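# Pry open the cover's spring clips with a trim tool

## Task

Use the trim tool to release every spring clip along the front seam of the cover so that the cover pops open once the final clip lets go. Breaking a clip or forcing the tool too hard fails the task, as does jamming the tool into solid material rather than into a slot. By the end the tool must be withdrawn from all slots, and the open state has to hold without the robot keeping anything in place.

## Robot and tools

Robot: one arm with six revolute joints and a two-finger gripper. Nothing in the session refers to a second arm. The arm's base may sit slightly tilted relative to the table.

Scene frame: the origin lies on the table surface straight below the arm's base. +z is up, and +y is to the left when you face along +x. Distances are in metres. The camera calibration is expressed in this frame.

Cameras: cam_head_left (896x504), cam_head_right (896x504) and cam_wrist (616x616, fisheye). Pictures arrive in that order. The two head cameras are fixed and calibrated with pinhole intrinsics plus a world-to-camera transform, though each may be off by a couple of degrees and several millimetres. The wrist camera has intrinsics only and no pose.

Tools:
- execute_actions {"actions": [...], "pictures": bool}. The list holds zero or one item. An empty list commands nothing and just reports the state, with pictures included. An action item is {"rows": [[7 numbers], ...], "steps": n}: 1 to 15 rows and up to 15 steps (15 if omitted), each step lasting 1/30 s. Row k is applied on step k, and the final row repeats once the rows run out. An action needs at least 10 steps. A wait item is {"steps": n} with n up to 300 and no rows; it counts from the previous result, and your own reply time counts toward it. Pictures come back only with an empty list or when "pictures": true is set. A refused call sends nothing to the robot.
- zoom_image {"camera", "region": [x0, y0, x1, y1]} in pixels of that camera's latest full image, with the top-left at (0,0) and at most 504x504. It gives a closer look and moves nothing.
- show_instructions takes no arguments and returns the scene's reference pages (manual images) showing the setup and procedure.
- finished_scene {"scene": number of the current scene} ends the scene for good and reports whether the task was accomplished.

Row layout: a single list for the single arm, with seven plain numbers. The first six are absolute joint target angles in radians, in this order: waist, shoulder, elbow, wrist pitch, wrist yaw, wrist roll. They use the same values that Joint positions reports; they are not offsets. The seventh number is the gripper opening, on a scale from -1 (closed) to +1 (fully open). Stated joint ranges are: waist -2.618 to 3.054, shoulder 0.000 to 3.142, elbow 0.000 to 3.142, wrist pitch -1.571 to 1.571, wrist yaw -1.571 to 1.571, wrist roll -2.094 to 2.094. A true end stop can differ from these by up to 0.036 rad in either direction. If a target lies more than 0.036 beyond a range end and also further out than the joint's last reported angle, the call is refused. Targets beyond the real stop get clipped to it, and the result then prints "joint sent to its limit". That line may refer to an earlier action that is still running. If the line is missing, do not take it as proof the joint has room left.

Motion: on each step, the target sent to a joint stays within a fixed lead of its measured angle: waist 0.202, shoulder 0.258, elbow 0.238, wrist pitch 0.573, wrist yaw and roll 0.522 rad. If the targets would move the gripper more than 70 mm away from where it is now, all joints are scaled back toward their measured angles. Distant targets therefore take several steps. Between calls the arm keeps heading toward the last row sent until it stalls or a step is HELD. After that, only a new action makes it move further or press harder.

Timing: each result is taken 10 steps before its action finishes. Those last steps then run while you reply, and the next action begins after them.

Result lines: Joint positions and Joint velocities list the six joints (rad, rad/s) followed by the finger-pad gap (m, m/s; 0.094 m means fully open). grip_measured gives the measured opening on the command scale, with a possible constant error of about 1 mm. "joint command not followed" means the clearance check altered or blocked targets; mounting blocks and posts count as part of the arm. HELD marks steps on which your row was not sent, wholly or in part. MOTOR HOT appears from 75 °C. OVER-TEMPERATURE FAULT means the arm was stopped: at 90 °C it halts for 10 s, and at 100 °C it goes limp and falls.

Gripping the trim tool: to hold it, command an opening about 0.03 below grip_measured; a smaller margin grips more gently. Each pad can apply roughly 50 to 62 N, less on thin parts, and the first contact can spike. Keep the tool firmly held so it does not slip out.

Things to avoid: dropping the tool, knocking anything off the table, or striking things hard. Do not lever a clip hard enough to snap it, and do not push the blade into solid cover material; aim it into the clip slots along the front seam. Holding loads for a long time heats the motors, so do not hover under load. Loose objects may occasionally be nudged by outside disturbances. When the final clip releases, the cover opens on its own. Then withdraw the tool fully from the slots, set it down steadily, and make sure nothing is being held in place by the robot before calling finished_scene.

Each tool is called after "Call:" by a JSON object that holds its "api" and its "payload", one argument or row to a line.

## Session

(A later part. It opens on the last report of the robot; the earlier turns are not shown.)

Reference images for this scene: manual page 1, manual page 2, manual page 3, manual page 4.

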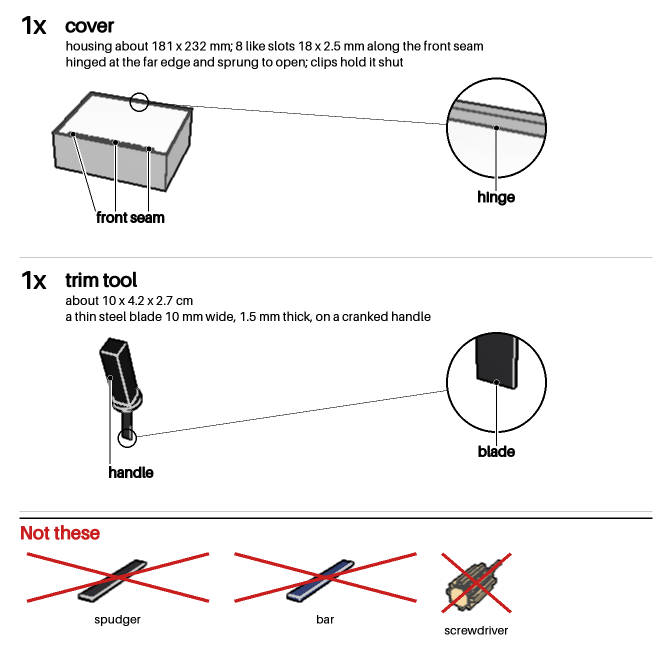

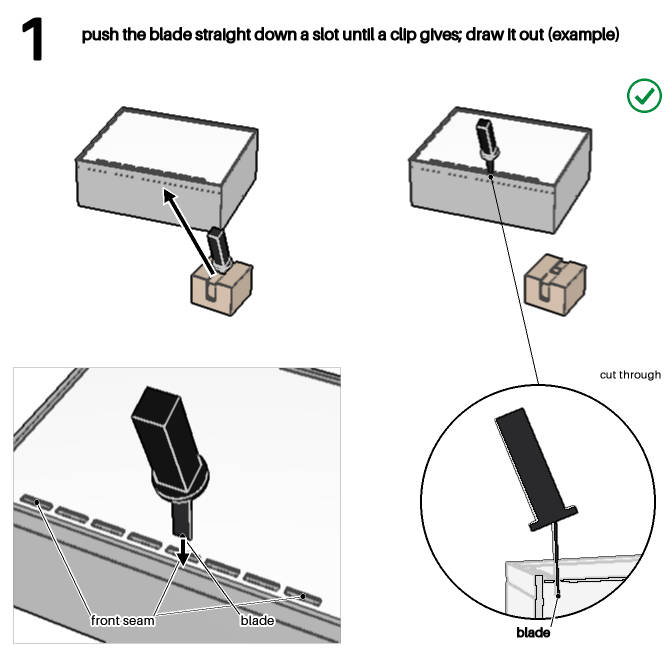

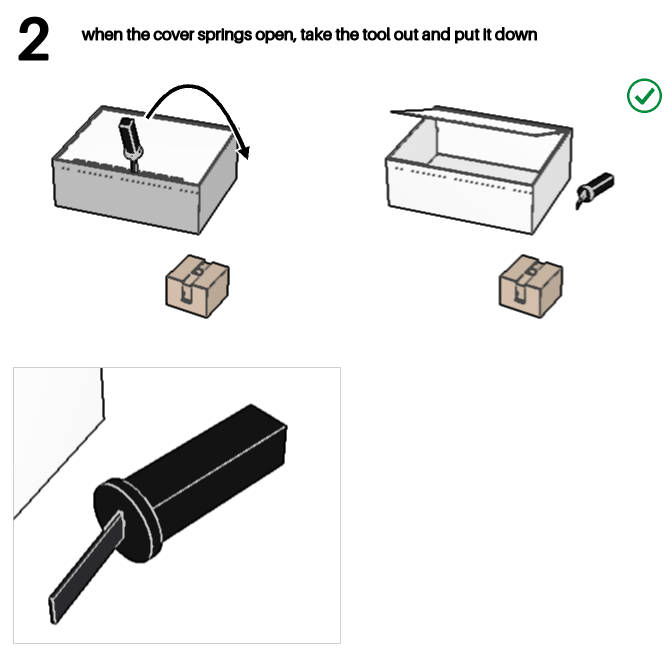

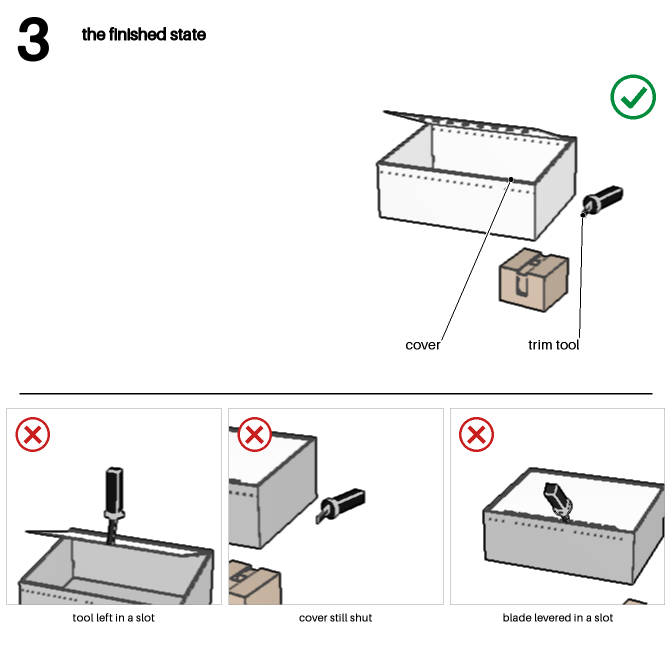

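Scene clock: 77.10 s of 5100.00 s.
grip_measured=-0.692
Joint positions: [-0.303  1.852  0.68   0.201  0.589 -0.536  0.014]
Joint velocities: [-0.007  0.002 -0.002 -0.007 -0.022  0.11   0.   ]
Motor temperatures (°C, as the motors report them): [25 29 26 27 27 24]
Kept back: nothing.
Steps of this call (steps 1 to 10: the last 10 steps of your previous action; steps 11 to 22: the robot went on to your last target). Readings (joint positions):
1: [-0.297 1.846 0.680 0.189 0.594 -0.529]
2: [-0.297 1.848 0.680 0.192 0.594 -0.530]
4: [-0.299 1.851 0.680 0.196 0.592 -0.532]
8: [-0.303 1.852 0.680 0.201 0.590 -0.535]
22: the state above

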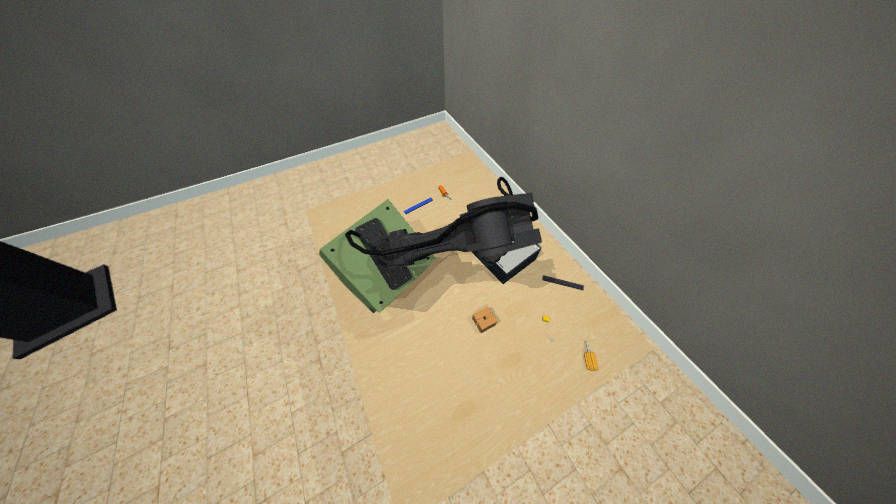

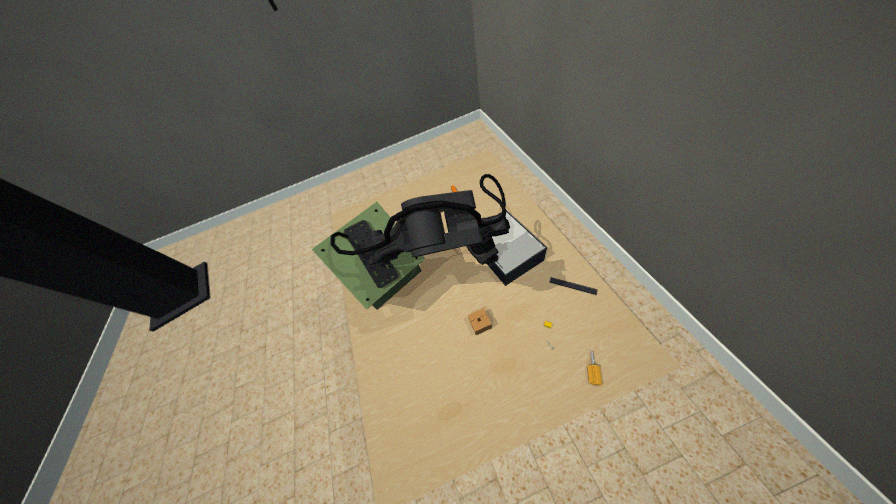

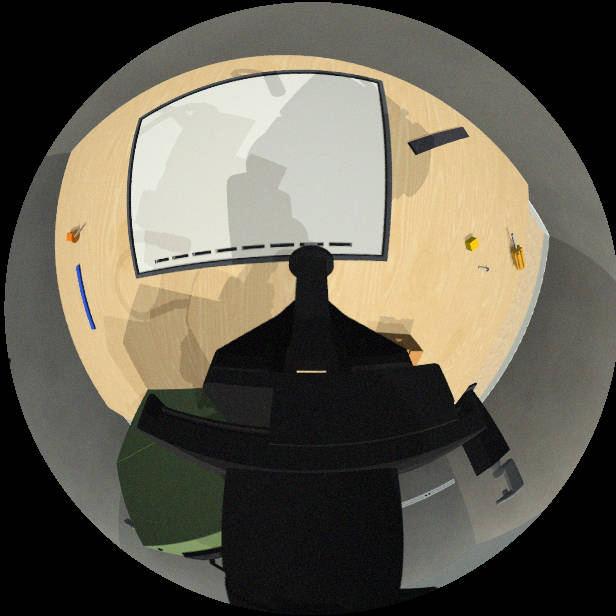

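Call:
{"api": "execute_actions", "payload": {
  "actions": [
    {"rows":[[-0.310,1.878,0.680,0.216,0.581,-0.545,-0.75],[-0.310,1.880,0.680,0.218,0.581,-0.546,-0.75],[-0.311,1.882,0.680,0.220,0.580,-0.547,-0.75],[-0.311,1.884,0.680,0.222,0.580,-0.548,-0.75],[-0.312,1.886,0.680,0.224,0.580,-0.549,-0.75]],"steps":12}
  ]
}}

Call:
{"api": "execute_actions", "payload": {
  "actions": [
    {"steps":22}
  ],
  "pictures": true
}}

Call:
{"api": "zoom_image", "payload": {
  "camera": "cam_wrist",
  "region": [270, 210, 350, 260]
}}

Scene clock: 77.80 s of 5100.00 s.
grip_measured=-0.692
Joint positions: [-0.303  1.853  0.68   0.204  0.589 -0.536  0.014]
Joint velocities: [-0.007  0.056 -0.002  0.081 -0.051  0.007  0.   ]
Motor temperatures (°C, as the motors report them): [25 29 26 27 27 24]
Steps of this call (steps 1 to 15: the robot went on to your last target; steps 16 to 19: nothing new was sent; steps 20 to 21: the first 2 steps of this action). Readings (joint positions):
20: [-0.303 1.852 0.680 0.202 0.589 -0.536]
21: the state above

Scene clock: 78.53 s of 5100.00 s.
grip_measured=-0.692
Joint positions: [-0.303  1.864  0.68   0.214  0.589 -0.54   0.014]
Joint velocities: [-0.002 -0.007  0.007  0.022  0.066 -0.095 -0.   ]
Motor temperatures (°C, as the motors report them): [25 29 26 27 27 24]
Kept back: nothing.
Steps of this call (steps 1 to 10: the last 10 steps of your previous action; steps 11 to 22: the robot went on to your last target). Readings (joint positions):
1: [-0.303 1.856 0.680 0.205 0.589 -0.537]
2: [-0.303 1.859 0.680 0.208 0.589 -0.537]
4: [-0.303 1.864 0.680 0.213 0.589 -0.538]
8: [-0.303 1.864 0.680 0.214 0.589 -0.539]
22: the state above

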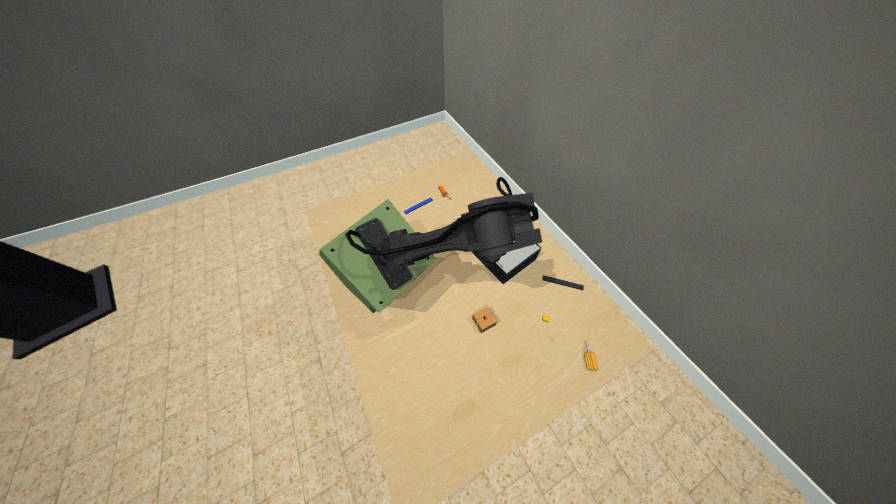

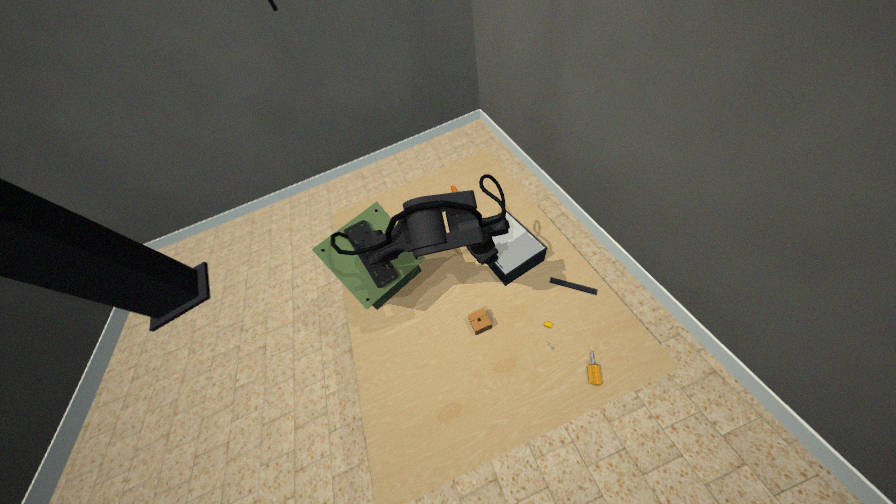

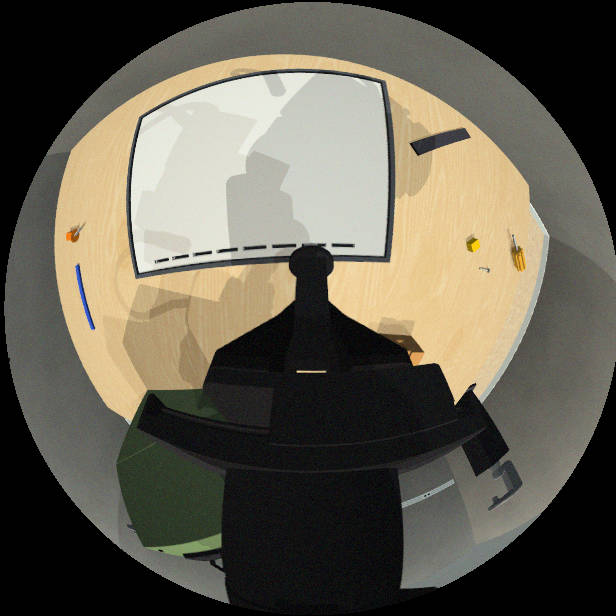

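Region (270, 210, 350, 260) of cam_wrist's 616x616 image, scaled by 6.300, with more detail than that image has; it fills the top 315 rows of this view, and the rest is white.

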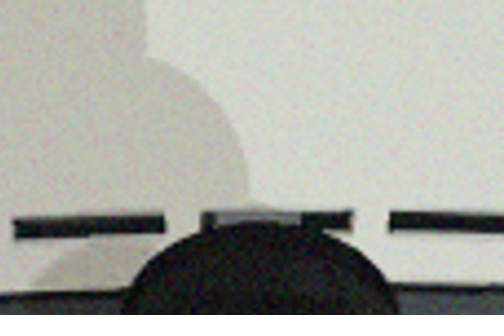

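Call:
{"api": "execute_actions", "payload": {
  "actions": [
    {"rows":[[-0.318,1.890,0.680,0.226,0.580,-0.550,-0.75],[-0.320,1.894,0.680,0.228,0.580,-0.551,-0.75],[-0.322,1.897,0.680,0.230,0.580,-0.552,-0.75],[-0.322,1.899,0.680,0.232,0.580,-0.552,-0.75]],"steps":12}
  ]
}}

Call:
{"api": "execute_actions", "payload": {
  "actions": [
    {"steps":22}
  ],
  "pictures": true
}}

Call:
{"api": "zoom_image", "payload": {
  "camera": "cam_wrist",
  "region": [270, 210, 350, 260]
}}

Scene clock: 79.57 s of 5100.00 s.
grip_measured=-0.692
Joint positions: [-0.304  1.864  0.68   0.214  0.589 -0.54   0.014]
Joint velocities: [-0.027 -0.012 -0.002  0.037 -0.095 -0.007 -0.   ]
Motor temperatures (°C, as the motors report them): [25 29 26 27 27 24]
Steps of this call (steps 1 to 15: the robot went on to your last target; steps 16 to 29: nothing new was sent; steps 30 to 31: the first 2 steps of this action). Readings (joint positions):
30: [-0.303 1.864 0.680 0.214 0.589 -0.540]
31: the state above

Scene clock: 80.30 s of 5100.00 s.
grip_measured=-0.692
Joint positions: [-0.305  1.864  0.68   0.214  0.589 -0.543  0.014]
Joint velocities: [ 0.007  0.007  0.017 -0.022 -0.007 -0.051 -0.001]
Motor temperatures (°C, as the motors report them): [25 29 26 27 27 24]
Kept back: nothing.
Steps of this call (steps 1 to 10: the last 10 steps of your previous action; steps 11 to 15: the robot went on to your last target; steps 16 to 22: nothing new was sent). Readings (joint positions):
1: [-0.305 1.864 0.680 0.214 0.589 -0.541]
2: [-0.305 1.864 0.680 0.214 0.589 -0.541]
4: [-0.305 1.864 0.680 0.214 0.589 -0.542]
8: [-0.305 1.864 0.680 0.214 0.589 -0.543]
22: the state above
The arm was judged still, so your last target was given up. Only a new action makes it travel on or press farther. Fingers that are still opening or closing keep moving.

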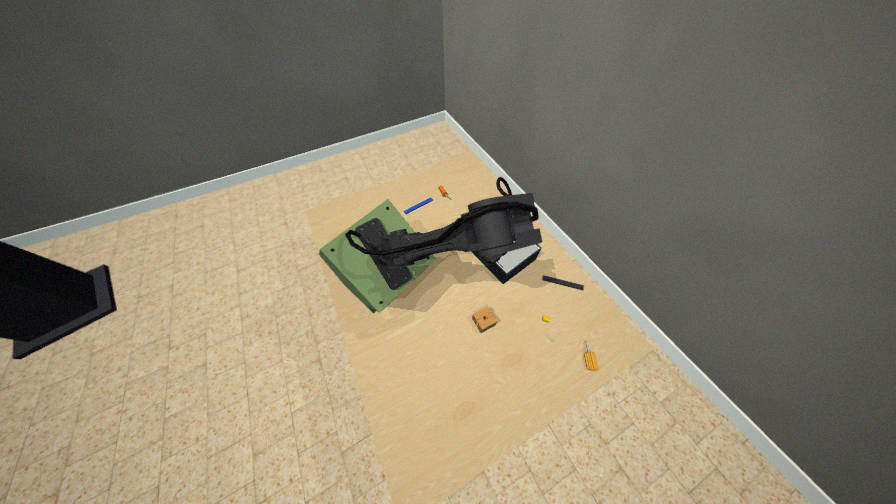

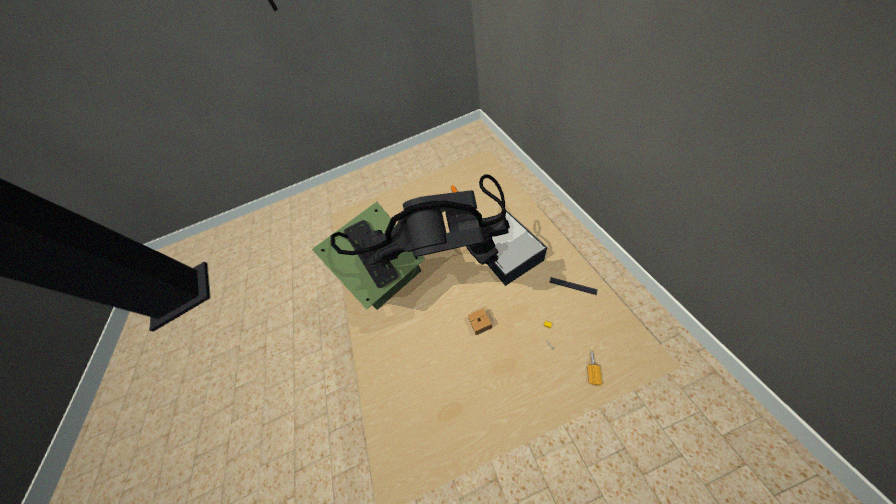

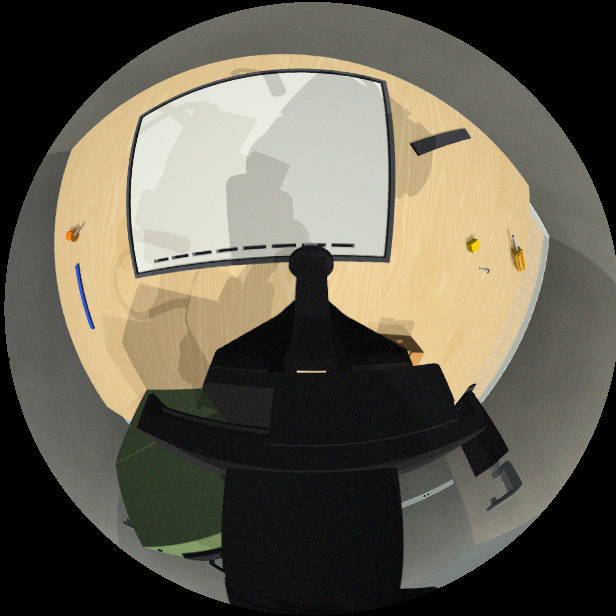

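Region (270, 210, 350, 260) of cam_wrist's 616x616 image, scaled by 6.300, with more detail than that image has; it fills the top 315 rows of this view, and the rest is white.

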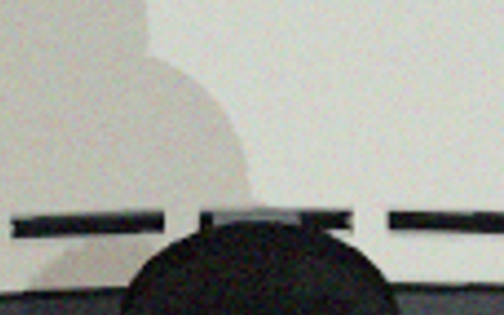

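Call:
{"api": "execute_actions", "payload": {
  "actions": [
    {"rows":[[-0.298,1.848,0.680,0.196,0.592,-0.536,-0.75],[-0.294,1.841,0.680,0.187,0.594,-0.532,-0.75],[-0.290,1.834,0.680,0.178,0.596,-0.528,-0.75],[-0.286,1.827,0.680,0.169,0.598,-0.524,-0.75],[-0.282,1.820,0.680,0.160,0.600,-0.520,-0.75],[-0.278,1.813,0.680,0.151,0.602,-0.516,-0.75],[-0.274,1.806,0.680,0.142,0.604,-0.512,-0.75],[-0.270,1.799,0.680,0.133,0.606,-0.508,-0.75],[-0.266,1.792,0.680,0.124,0.608,-0.504,-0.75],[-0.262,1.785,0.680,0.115,0.610,-0.500,-0.75],[-0.259,1.778,0.680,0.106,0.612,-0.496,-0.75],[-0.257,1.772,0.680,0.098,0.614,-0.492,-0.75],[-0.256,1.769,0.680,0.093,0.615,-0.490,-0.75]],"steps":15}
  ]
}}

Call:
{"api": "execute_actions", "payload": {
  "actions": [
    {"steps":16}
  ]
}}

Scene clock: 81.93 s of 5100.00 s.
grip_measured=-0.692
Joint positions: [-0.304  1.851  0.68   0.203  0.589 -0.539  0.014]
Joint velocities: [ 0.027 -0.149  0.002 -0.154 -0.066  0.081  0.001]
Motor temperatures (°C, as the motors report them): [25 29 26 28 27 24]
Steps of this call (steps 1 to 44: nothing new was sent; steps 45 to 49: the first 5 steps of this action). Readings (joint positions):
45: [-0.305 1.863 0.680 0.214 0.589 -0.543]
46: [-0.305 1.862 0.680 0.213 0.589 -0.543]
48: [-0.305 1.856 0.680 0.208 0.589 -0.541]
49: the state above

Scene clock: 82.47 s of 5100.00 s.
grip_measured=-0.692
Joint positions: [-0.273  1.785  0.68   0.117  0.606 -0.502  0.014]
Joint velocities: [ 0.022 -0.017 -0.002 -0.051  0.022 -0.066 -0.001]
Motor temperatures (°C, as the motors report them): [25 29 26 27 27 24]
Kept back: nothing.
Steps of this call (steps 1 to 10: the last 10 steps of your previous action; steps 11 to 16: the robot went on to your last target). Readings (joint positions):
1: [-0.303 1.845 0.680 0.196 0.590 -0.536]
2: [-0.300 1.838 0.680 0.189 0.592 -0.533]
4: [-0.294 1.823 0.680 0.171 0.596 -0.527]
8: [-0.278 1.796 0.680 0.140 0.602 -0.514]
16: the state above

Call:
{"api": "execute_actions", "payload": {
  "actions": [
    {"rows":[[-0.262,1.800,0.650,0.125,0.614,-0.490,-0.75],[-0.254,1.806,0.645,0.128,0.619,-0.482,-0.75],[-0.246,1.810,0.640,0.131,0.624,-0.474,-0.75],[-0.238,1.814,0.638,0.134,0.629,-0.466,-0.75],[-0.230,1.818,0.638,0.137,0.634,-0.458,-0.75],[-0.222,1.822,0.638,0.140,0.638,-0.450,-0.75],[-0.214,1.826,0.638,0.142,0.642,-0.442,-0.75],[-0.206,1.829,0.638,0.144,0.646,-0.434,-0.75],[-0.198,1.832,0.638,0.146,0.649,-0.427,-0.75],[-0.192,1.834,0.638,0.148,0.651,-0.422,-0.75],[-0.190,1.835,0.638,0.148,0.651,-0.421,-0.75]],"steps":15}
  ]
}}

Call:
{"api": "execute_actions", "payload": {
  "actions": [
    {"steps":22}
  ],
  "pictures": true
}}

Call:
{"api": "zoom_image", "payload": {
  "camera": "cam_wrist",
  "region": [270, 210, 350, 260]
}}

Scene clock: 83.37 s of 5100.00 s.
grip_measured=-0.692
Joint positions: [-0.264  1.788  0.67   0.12   0.616 -0.487  0.014]
Joint velocities: [ 0.168  0.11  -0.081 -0.037  0.051  0.139  0.001]
Motor temperatures (°C, as the motors report them): [25 29 26 27 27 24]
Steps of this call (steps 1 to 15: the robot went on to your last target; steps 16 to 22: nothing new was sent; steps 23 to 27: the first 5 steps of this action). Readings (joint positions):
23: [-0.273 1.785 0.680 0.112 0.607 -0.500]
24: [-0.273 1.785 0.680 0.112 0.607 -0.498]
26: [-0.269 1.785 0.674 0.118 0.612 -0.492]
27: the state above

Scene clock: 84.10 s of 5100.00 s.
grip_measured=-0.692
Joint positions: [-0.205  1.821  0.659  0.132  0.642 -0.431  0.014]
Joint velocities: [-0.002  0.002 -0.012 -0.037  0.007 -0.022 -0.001]
Motor temperatures (°C, as the motors report them): [25 29 26 27 27 24]
Kept back: nothing.
Steps of this call (steps 1 to 10: the last 10 steps of your previous action; steps 11 to 22: the robot went on to your last target). Readings (joint positions):
1: [-0.257 1.793 0.667 0.121 0.619 -0.482]
2: [-0.249 1.799 0.665 0.122 0.623 -0.476]
4: [-0.231 1.810 0.662 0.123 0.628 -0.463]
8: [-0.206 1.821 0.659 0.125 0.634 -0.444]
22: the state above

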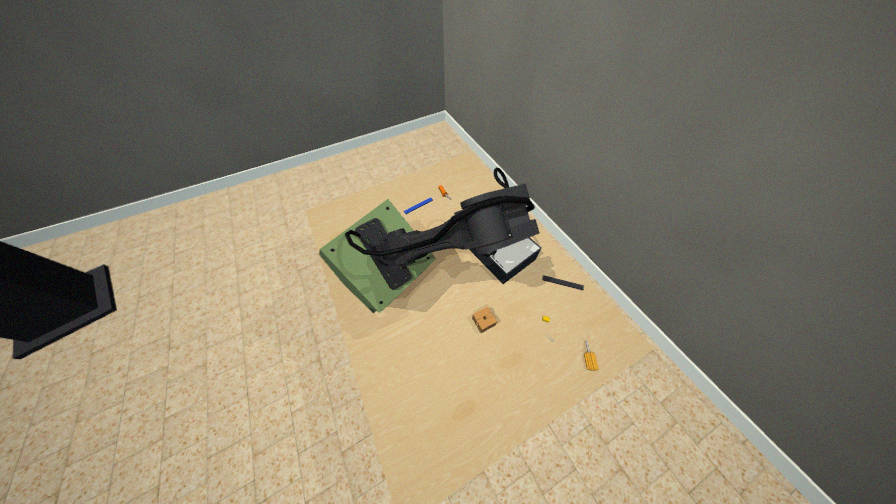

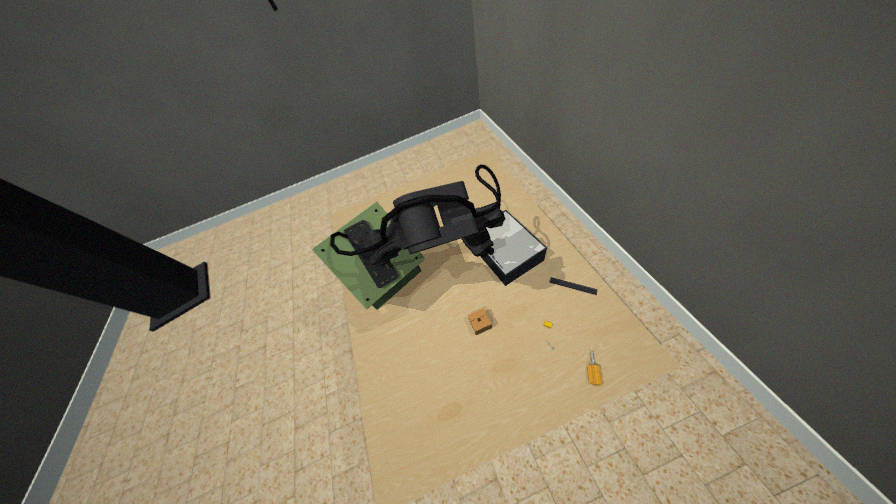

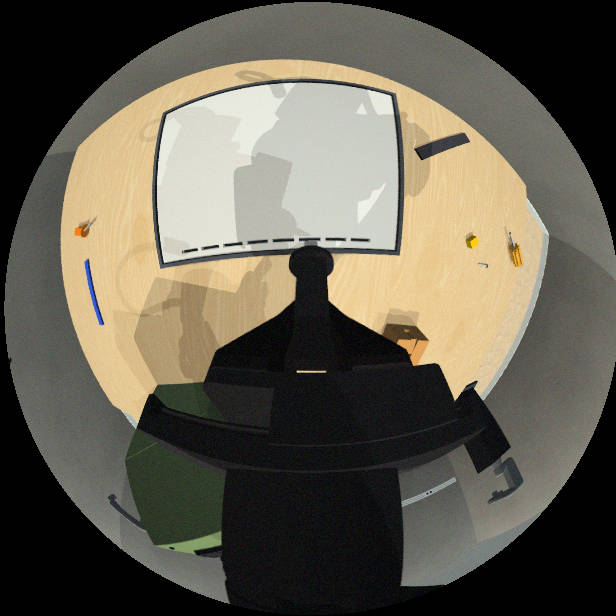

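Region (270, 210, 350, 260) of cam_wrist's 616x616 image, scaled by 6.300, with more detail than that image has; it fills the top 315 rows of this view, and the rest is white.

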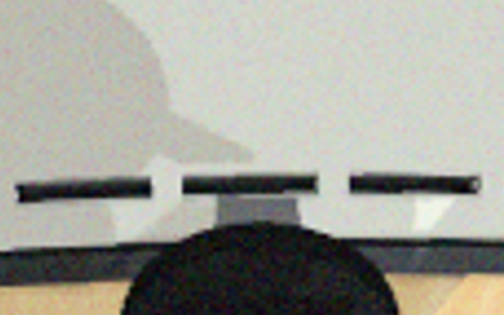

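Call:
{"api": "execute_actions", "payload": {
  "actions": [
    {"rows":[[-0.210,1.850,0.659,0.150,0.635,-0.438,-0.75],[-0.213,1.852,0.659,0.155,0.632,-0.441,-0.75],[-0.215,1.853,0.659,0.160,0.630,-0.444,-0.75],[-0.217,1.853,0.659,0.165,0.628,-0.446,-0.75],[-0.219,1.853,0.659,0.170,0.627,-0.448,-0.75],[-0.219,1.853,0.659,0.174,0.627,-0.449,-0.75]],"steps":12}
  ]
}}

Call:
{"api": "execute_actions", "payload": {
  "actions": [
    {"steps":22}
  ],
  "pictures": true
}}

Call:
{"api": "zoom_image", "payload": {
  "camera": "cam_wrist",
  "region": [270, 210, 350, 260]
}}

Scene clock: 84.77 s of 5100.00 s.
grip_measured=-0.692
Joint positions: [-0.205  1.825  0.659  0.136  0.642 -0.431  0.014]
Joint velocities: [-0.007  0.081 -0.007 -0.007  0.037 -0.037  0.001]
Motor temperatures (°C, as the motors report them): [25 29 26 27 27 24]
Steps of this call (steps 1 to 15: the robot went on to your last target; steps 16 to 18: nothing new was sent; steps 19 to 20: the first 2 steps of this action). Readings (joint positions):
19: [-0.205 1.822 0.659 0.133 0.642 -0.430]
20: the state above

Scene clock: 85.50 s of 5100.00 s.
grip_measured=-0.692
Joint positions: [-0.216  1.838  0.659  0.159  0.64  -0.44   0.014]
Joint velocities: [-0.012 -0.007 -0.007 -0.007  0.051 -0.051  0.001]
Motor temperatures (°C, as the motors report them): [25 29 26 27 27 24]
Kept back: nothing.
Steps of this call (steps 1 to 10: the last 10 steps of your previous action; steps 11 to 22: the robot went on to your last target). Readings (joint positions):
1: [-0.205 1.829 0.659 0.138 0.642 -0.432]
2: [-0.207 1.833 0.659 0.139 0.642 -0.433]
4: [-0.212 1.838 0.659 0.144 0.641 -0.435]
8: [-0.216 1.838 0.659 0.152 0.641 -0.438]
22: the state above

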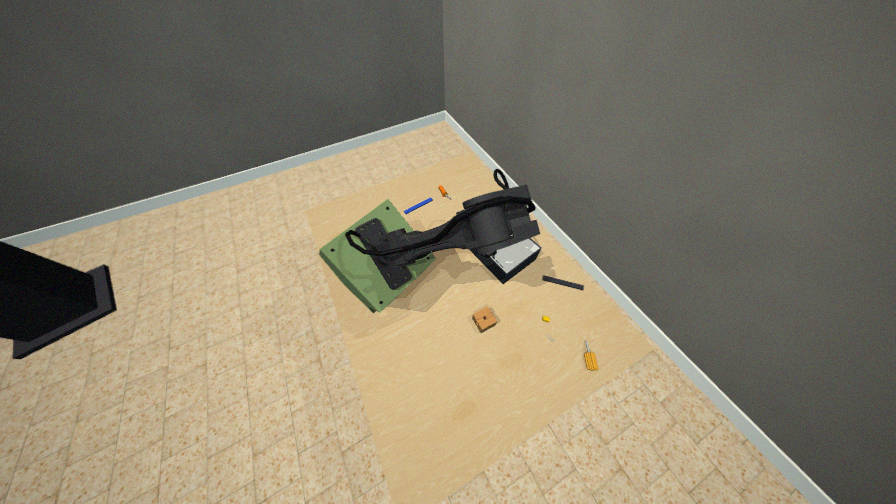

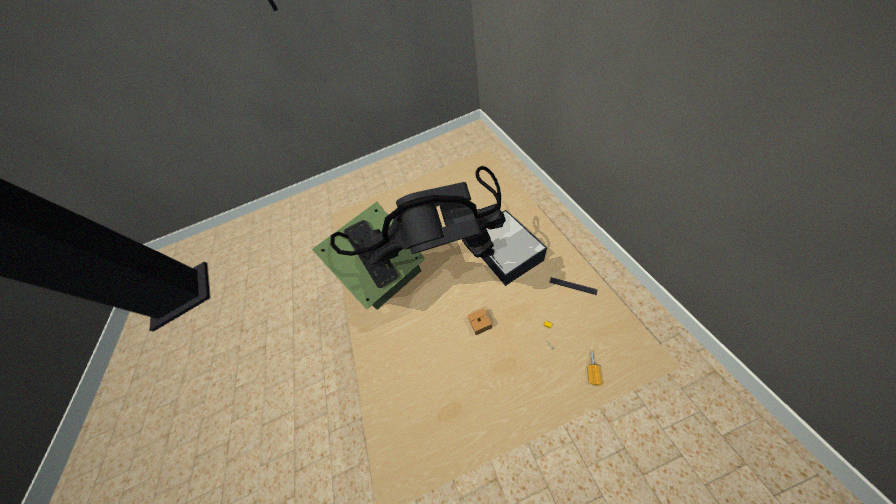

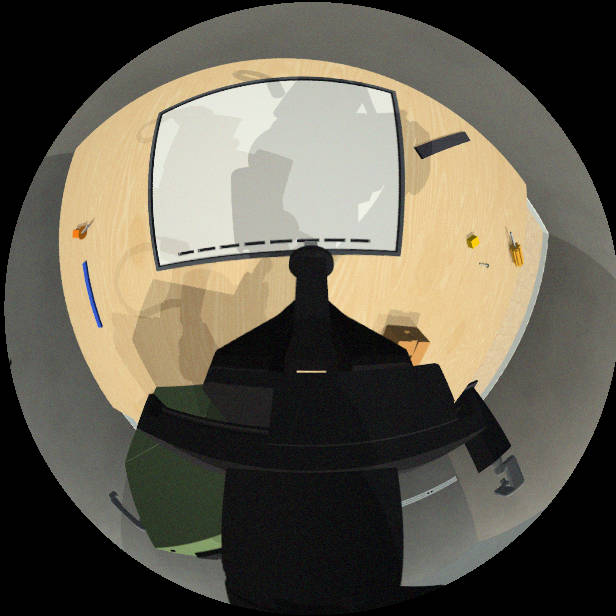

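Region (270, 210, 350, 260) of cam_wrist's 616x616 image, scaled by 6.300, with more detail than that image has; it fills the top 315 rows of this view, and the rest is white.

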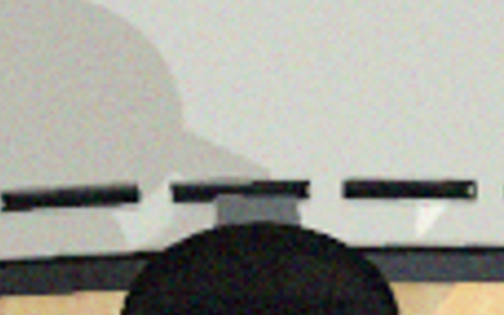

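Call:
{"api": "execute_actions", "payload": {
  "actions": [
    {"rows":[[-0.216,1.866,0.659,0.178,0.630,-0.452,-0.75],[-0.216,1.866,0.659,0.181,0.630,-0.454,-0.75],[-0.216,1.865,0.659,0.184,0.630,-0.455,-0.75],[-0.216,1.864,0.659,0.187,0.630,-0.456,-0.75],[-0.216,1.864,0.659,0.189,0.630,-0.456,-0.75]],"steps":12}
  ]
}}

Call:
{"api": "execute_actions", "payload": {
  "actions": [
    {"steps":22}
  ],
  "pictures": true
}}

Call:
{"api": "zoom_image", "payload": {
  "camera": "cam_wrist",
  "region": [270, 210, 350, 260]
}}

Scene clock: 86.17 s of 5100.00 s.
grip_measured=-0.692
Joint positions: [-0.216  1.842  0.659  0.162  0.64  -0.442  0.014]
Joint velocities: [-0.022  0.095  0.002  0.11  -0.022  0.007  0.001]
Motor temperatures (°C, as the motors report them): [25 29 26 28 27 24]
Steps of this call (steps 1 to 15: the robot went on to your last target; steps 16 to 18: nothing new was sent; steps 19 to 20: the first 2 steps of this action). Readings (joint positions):
19: [-0.216 1.839 0.659 0.159 0.640 -0.441]
20: the state above

Scene clock: 86.90 s of 5100.00 s.
grip_measured=-0.692
Joint positions: [-0.216  1.849  0.659  0.173  0.64  -0.448  0.014]
Joint velocities: [-0.007 -0.002 -0.002 -0.007  0.007 -0.037 -0.   ]
Motor temperatures (°C, as the motors report them): [25 29 26 28 27 24]
Kept back: nothing.
Steps of this call (steps 1 to 10: the last 10 steps of your previous action; steps 11 to 22: the robot went on to your last target). Readings (joint positions):
1: [-0.216 1.844 0.659 0.163 0.640 -0.443]
2: [-0.216 1.847 0.659 0.164 0.640 -0.444]
4: [-0.216 1.849 0.659 0.166 0.640 -0.445]
8: [-0.216 1.849 0.659 0.170 0.640 -0.447]
22: the state above

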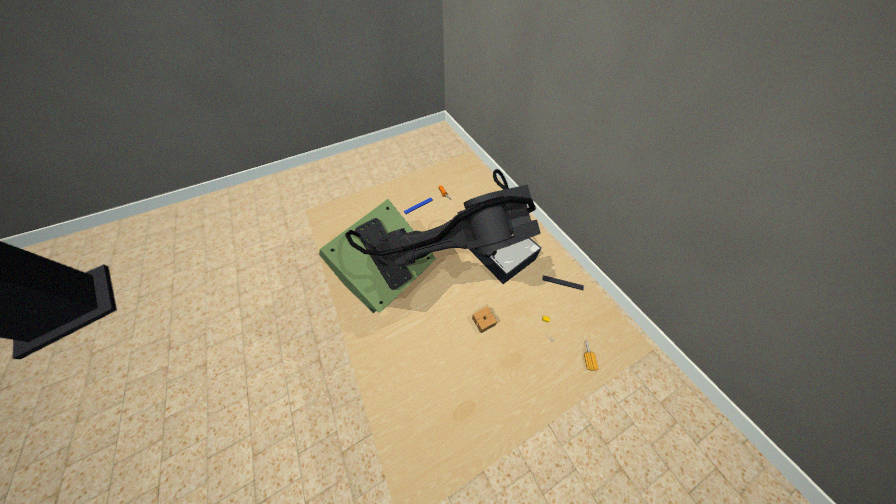

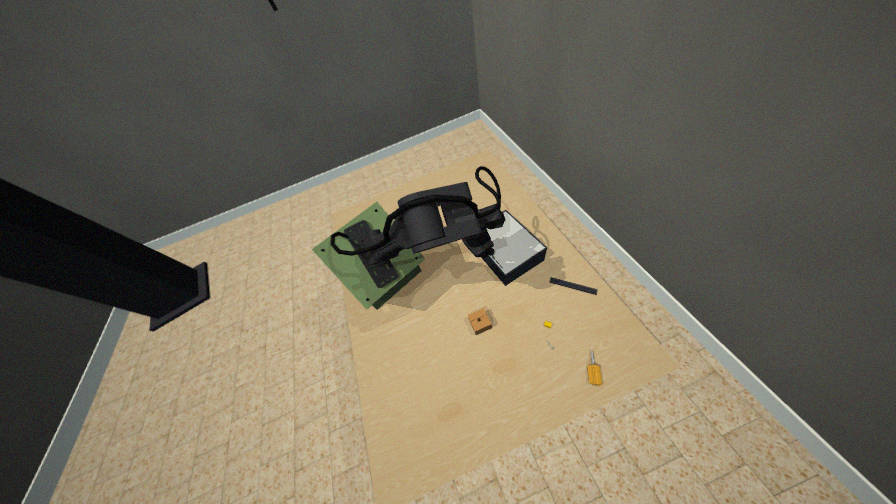

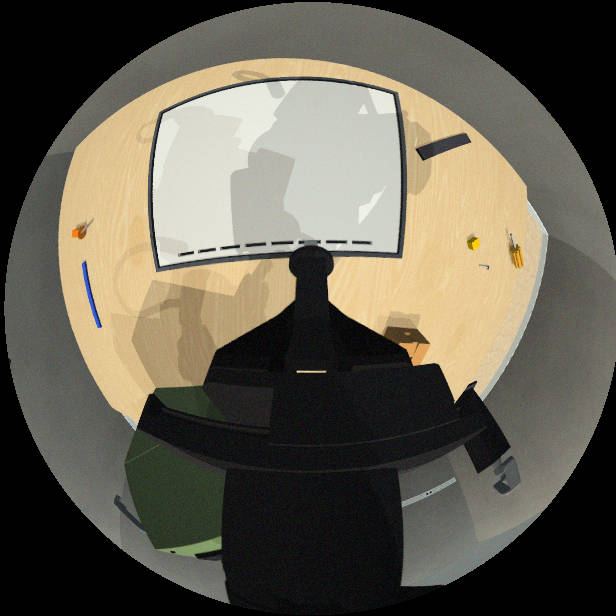

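Region (270, 210, 350, 260) of cam_wrist's 616x616 image, scaled by 6.300, with more detail than that image has; it fills the top 315 rows of this view, and the rest is white.

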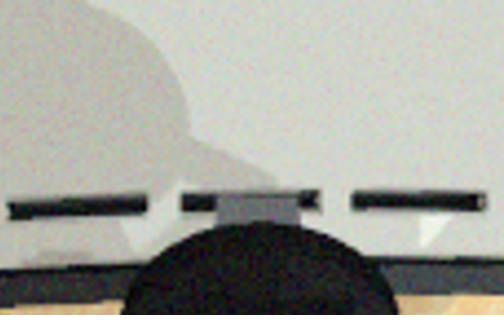

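Call:
{"api": "execute_actions", "payload": {
  "actions": [
    {"rows":[[-0.222,1.876,0.659,0.190,0.628,-0.458,-0.75],[-0.223,1.877,0.659,0.192,0.628,-0.459,-0.75],[-0.224,1.878,0.659,0.194,0.627,-0.460,-0.75],[-0.225,1.879,0.659,0.196,0.627,-0.461,-0.75],[-0.226,1.880,0.659,0.198,0.626,-0.462,-0.75],[-0.227,1.881,0.659,0.200,0.626,-0.463,-0.75],[-0.228,1.882,0.659,0.202,0.625,-0.464,-0.75],[-0.229,1.883,0.659,0.204,0.625,-0.465,-0.75],[-0.230,1.884,0.659,0.206,0.624,-0.466,-0.75],[-0.231,1.884,0.659,0.208,0.624,-0.467,-0.75],[-0.232,1.884,0.659,0.209,0.624,-0.468,-0.75]],"steps":15}
  ]
}}

Call:
{"api": "execute_actions", "payload": {
  "actions": [
    {"steps":22}
  ],
  "pictures": true
}}

Call:
{"api": "zoom_image", "payload": {
  "camera": "cam_wrist",
  "region": [270, 210, 350, 260]
}}

Scene clock: 87.77 s of 5100.00 s.
grip_measured=-0.692
Joint positions: [-0.218  1.861  0.659  0.178  0.64  -0.451  0.014]
Joint velocities: [-0.037  0.066 -0.007 -0.022 -0.007  0.007 -0.   ]
Motor temperatures (°C, as the motors report them): [25 29 26 28 27 24]
Steps of this call (steps 1 to 15: the robot went on to your last target; steps 16 to 21: nothing new was sent; steps 22 to 26: the first 5 steps of this action). Readings (joint positions):
22: [-0.216 1.850 0.659 0.174 0.640 -0.448]
23: [-0.216 1.852 0.659 0.176 0.640 -0.449]
25: [-0.216 1.858 0.659 0.177 0.640 -0.450]
26: the state above

Scene clock: 88.50 s of 5100.00 s.
grip_measured=-0.692
Joint positions: [-0.228  1.864  0.659  0.193  0.637 -0.459  0.014]
Joint velocities: [ 0.007 -0.002 -0.007 -0.022  0.066  0.037  0.   ]
Motor temperatures (°C, as the motors report them): [25 29 26 28 27 24]
Kept back: nothing.
Steps of this call (steps 1 to 10: the last 10 steps of your previous action; steps 11 to 22: the robot went on to your last target). Readings (joint positions):
1: [-0.219 1.863 0.659 0.178 0.640 -0.451]
2: [-0.220 1.864 0.659 0.179 0.639 -0.452]
4: [-0.221 1.864 0.659 0.183 0.638 -0.454]
8: [-0.227 1.864 0.659 0.190 0.637 -0.457]
22: the state above

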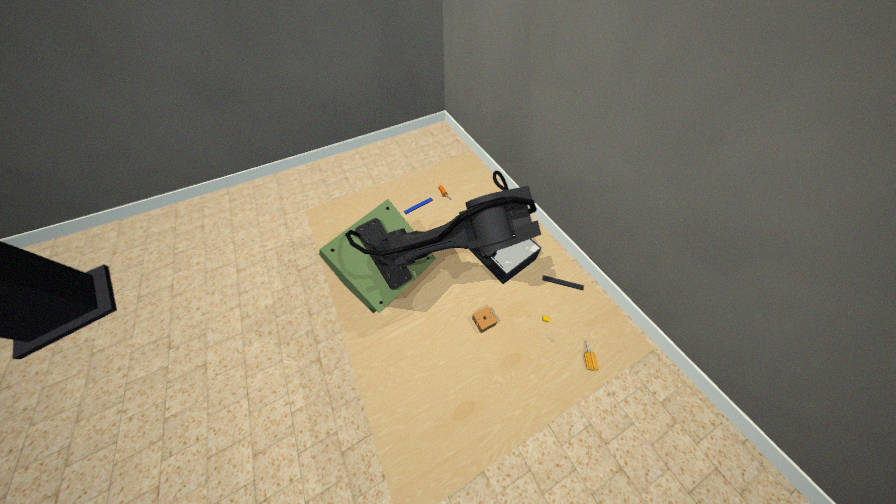

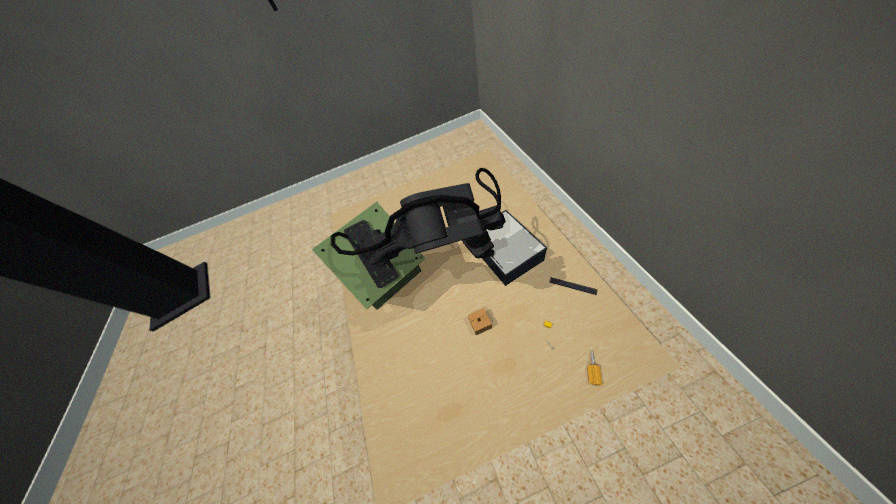

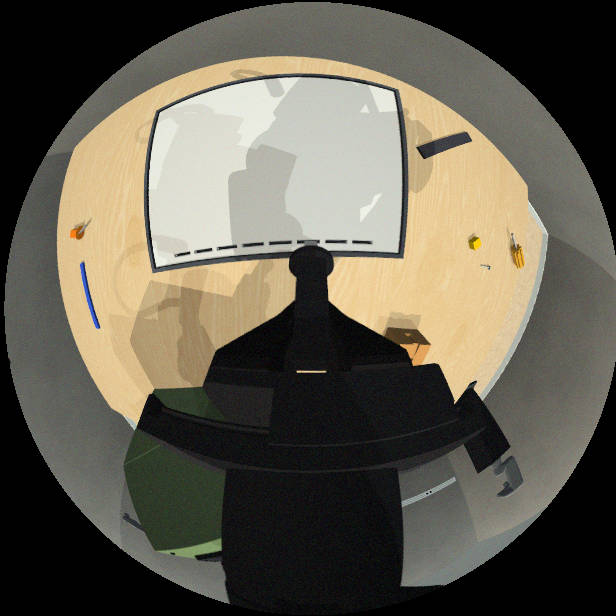

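Region (270, 210, 350, 260) of cam_wrist's 616x616 image, scaled by 6.300, with more detail than that image has; it fills the top 315 rows of this view, and the rest is white.

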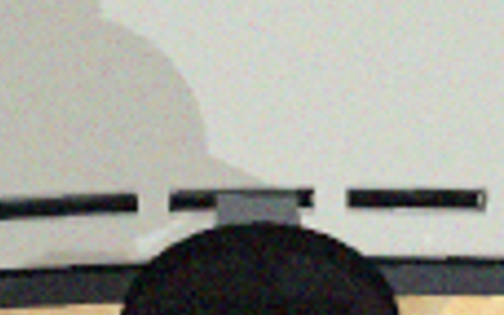

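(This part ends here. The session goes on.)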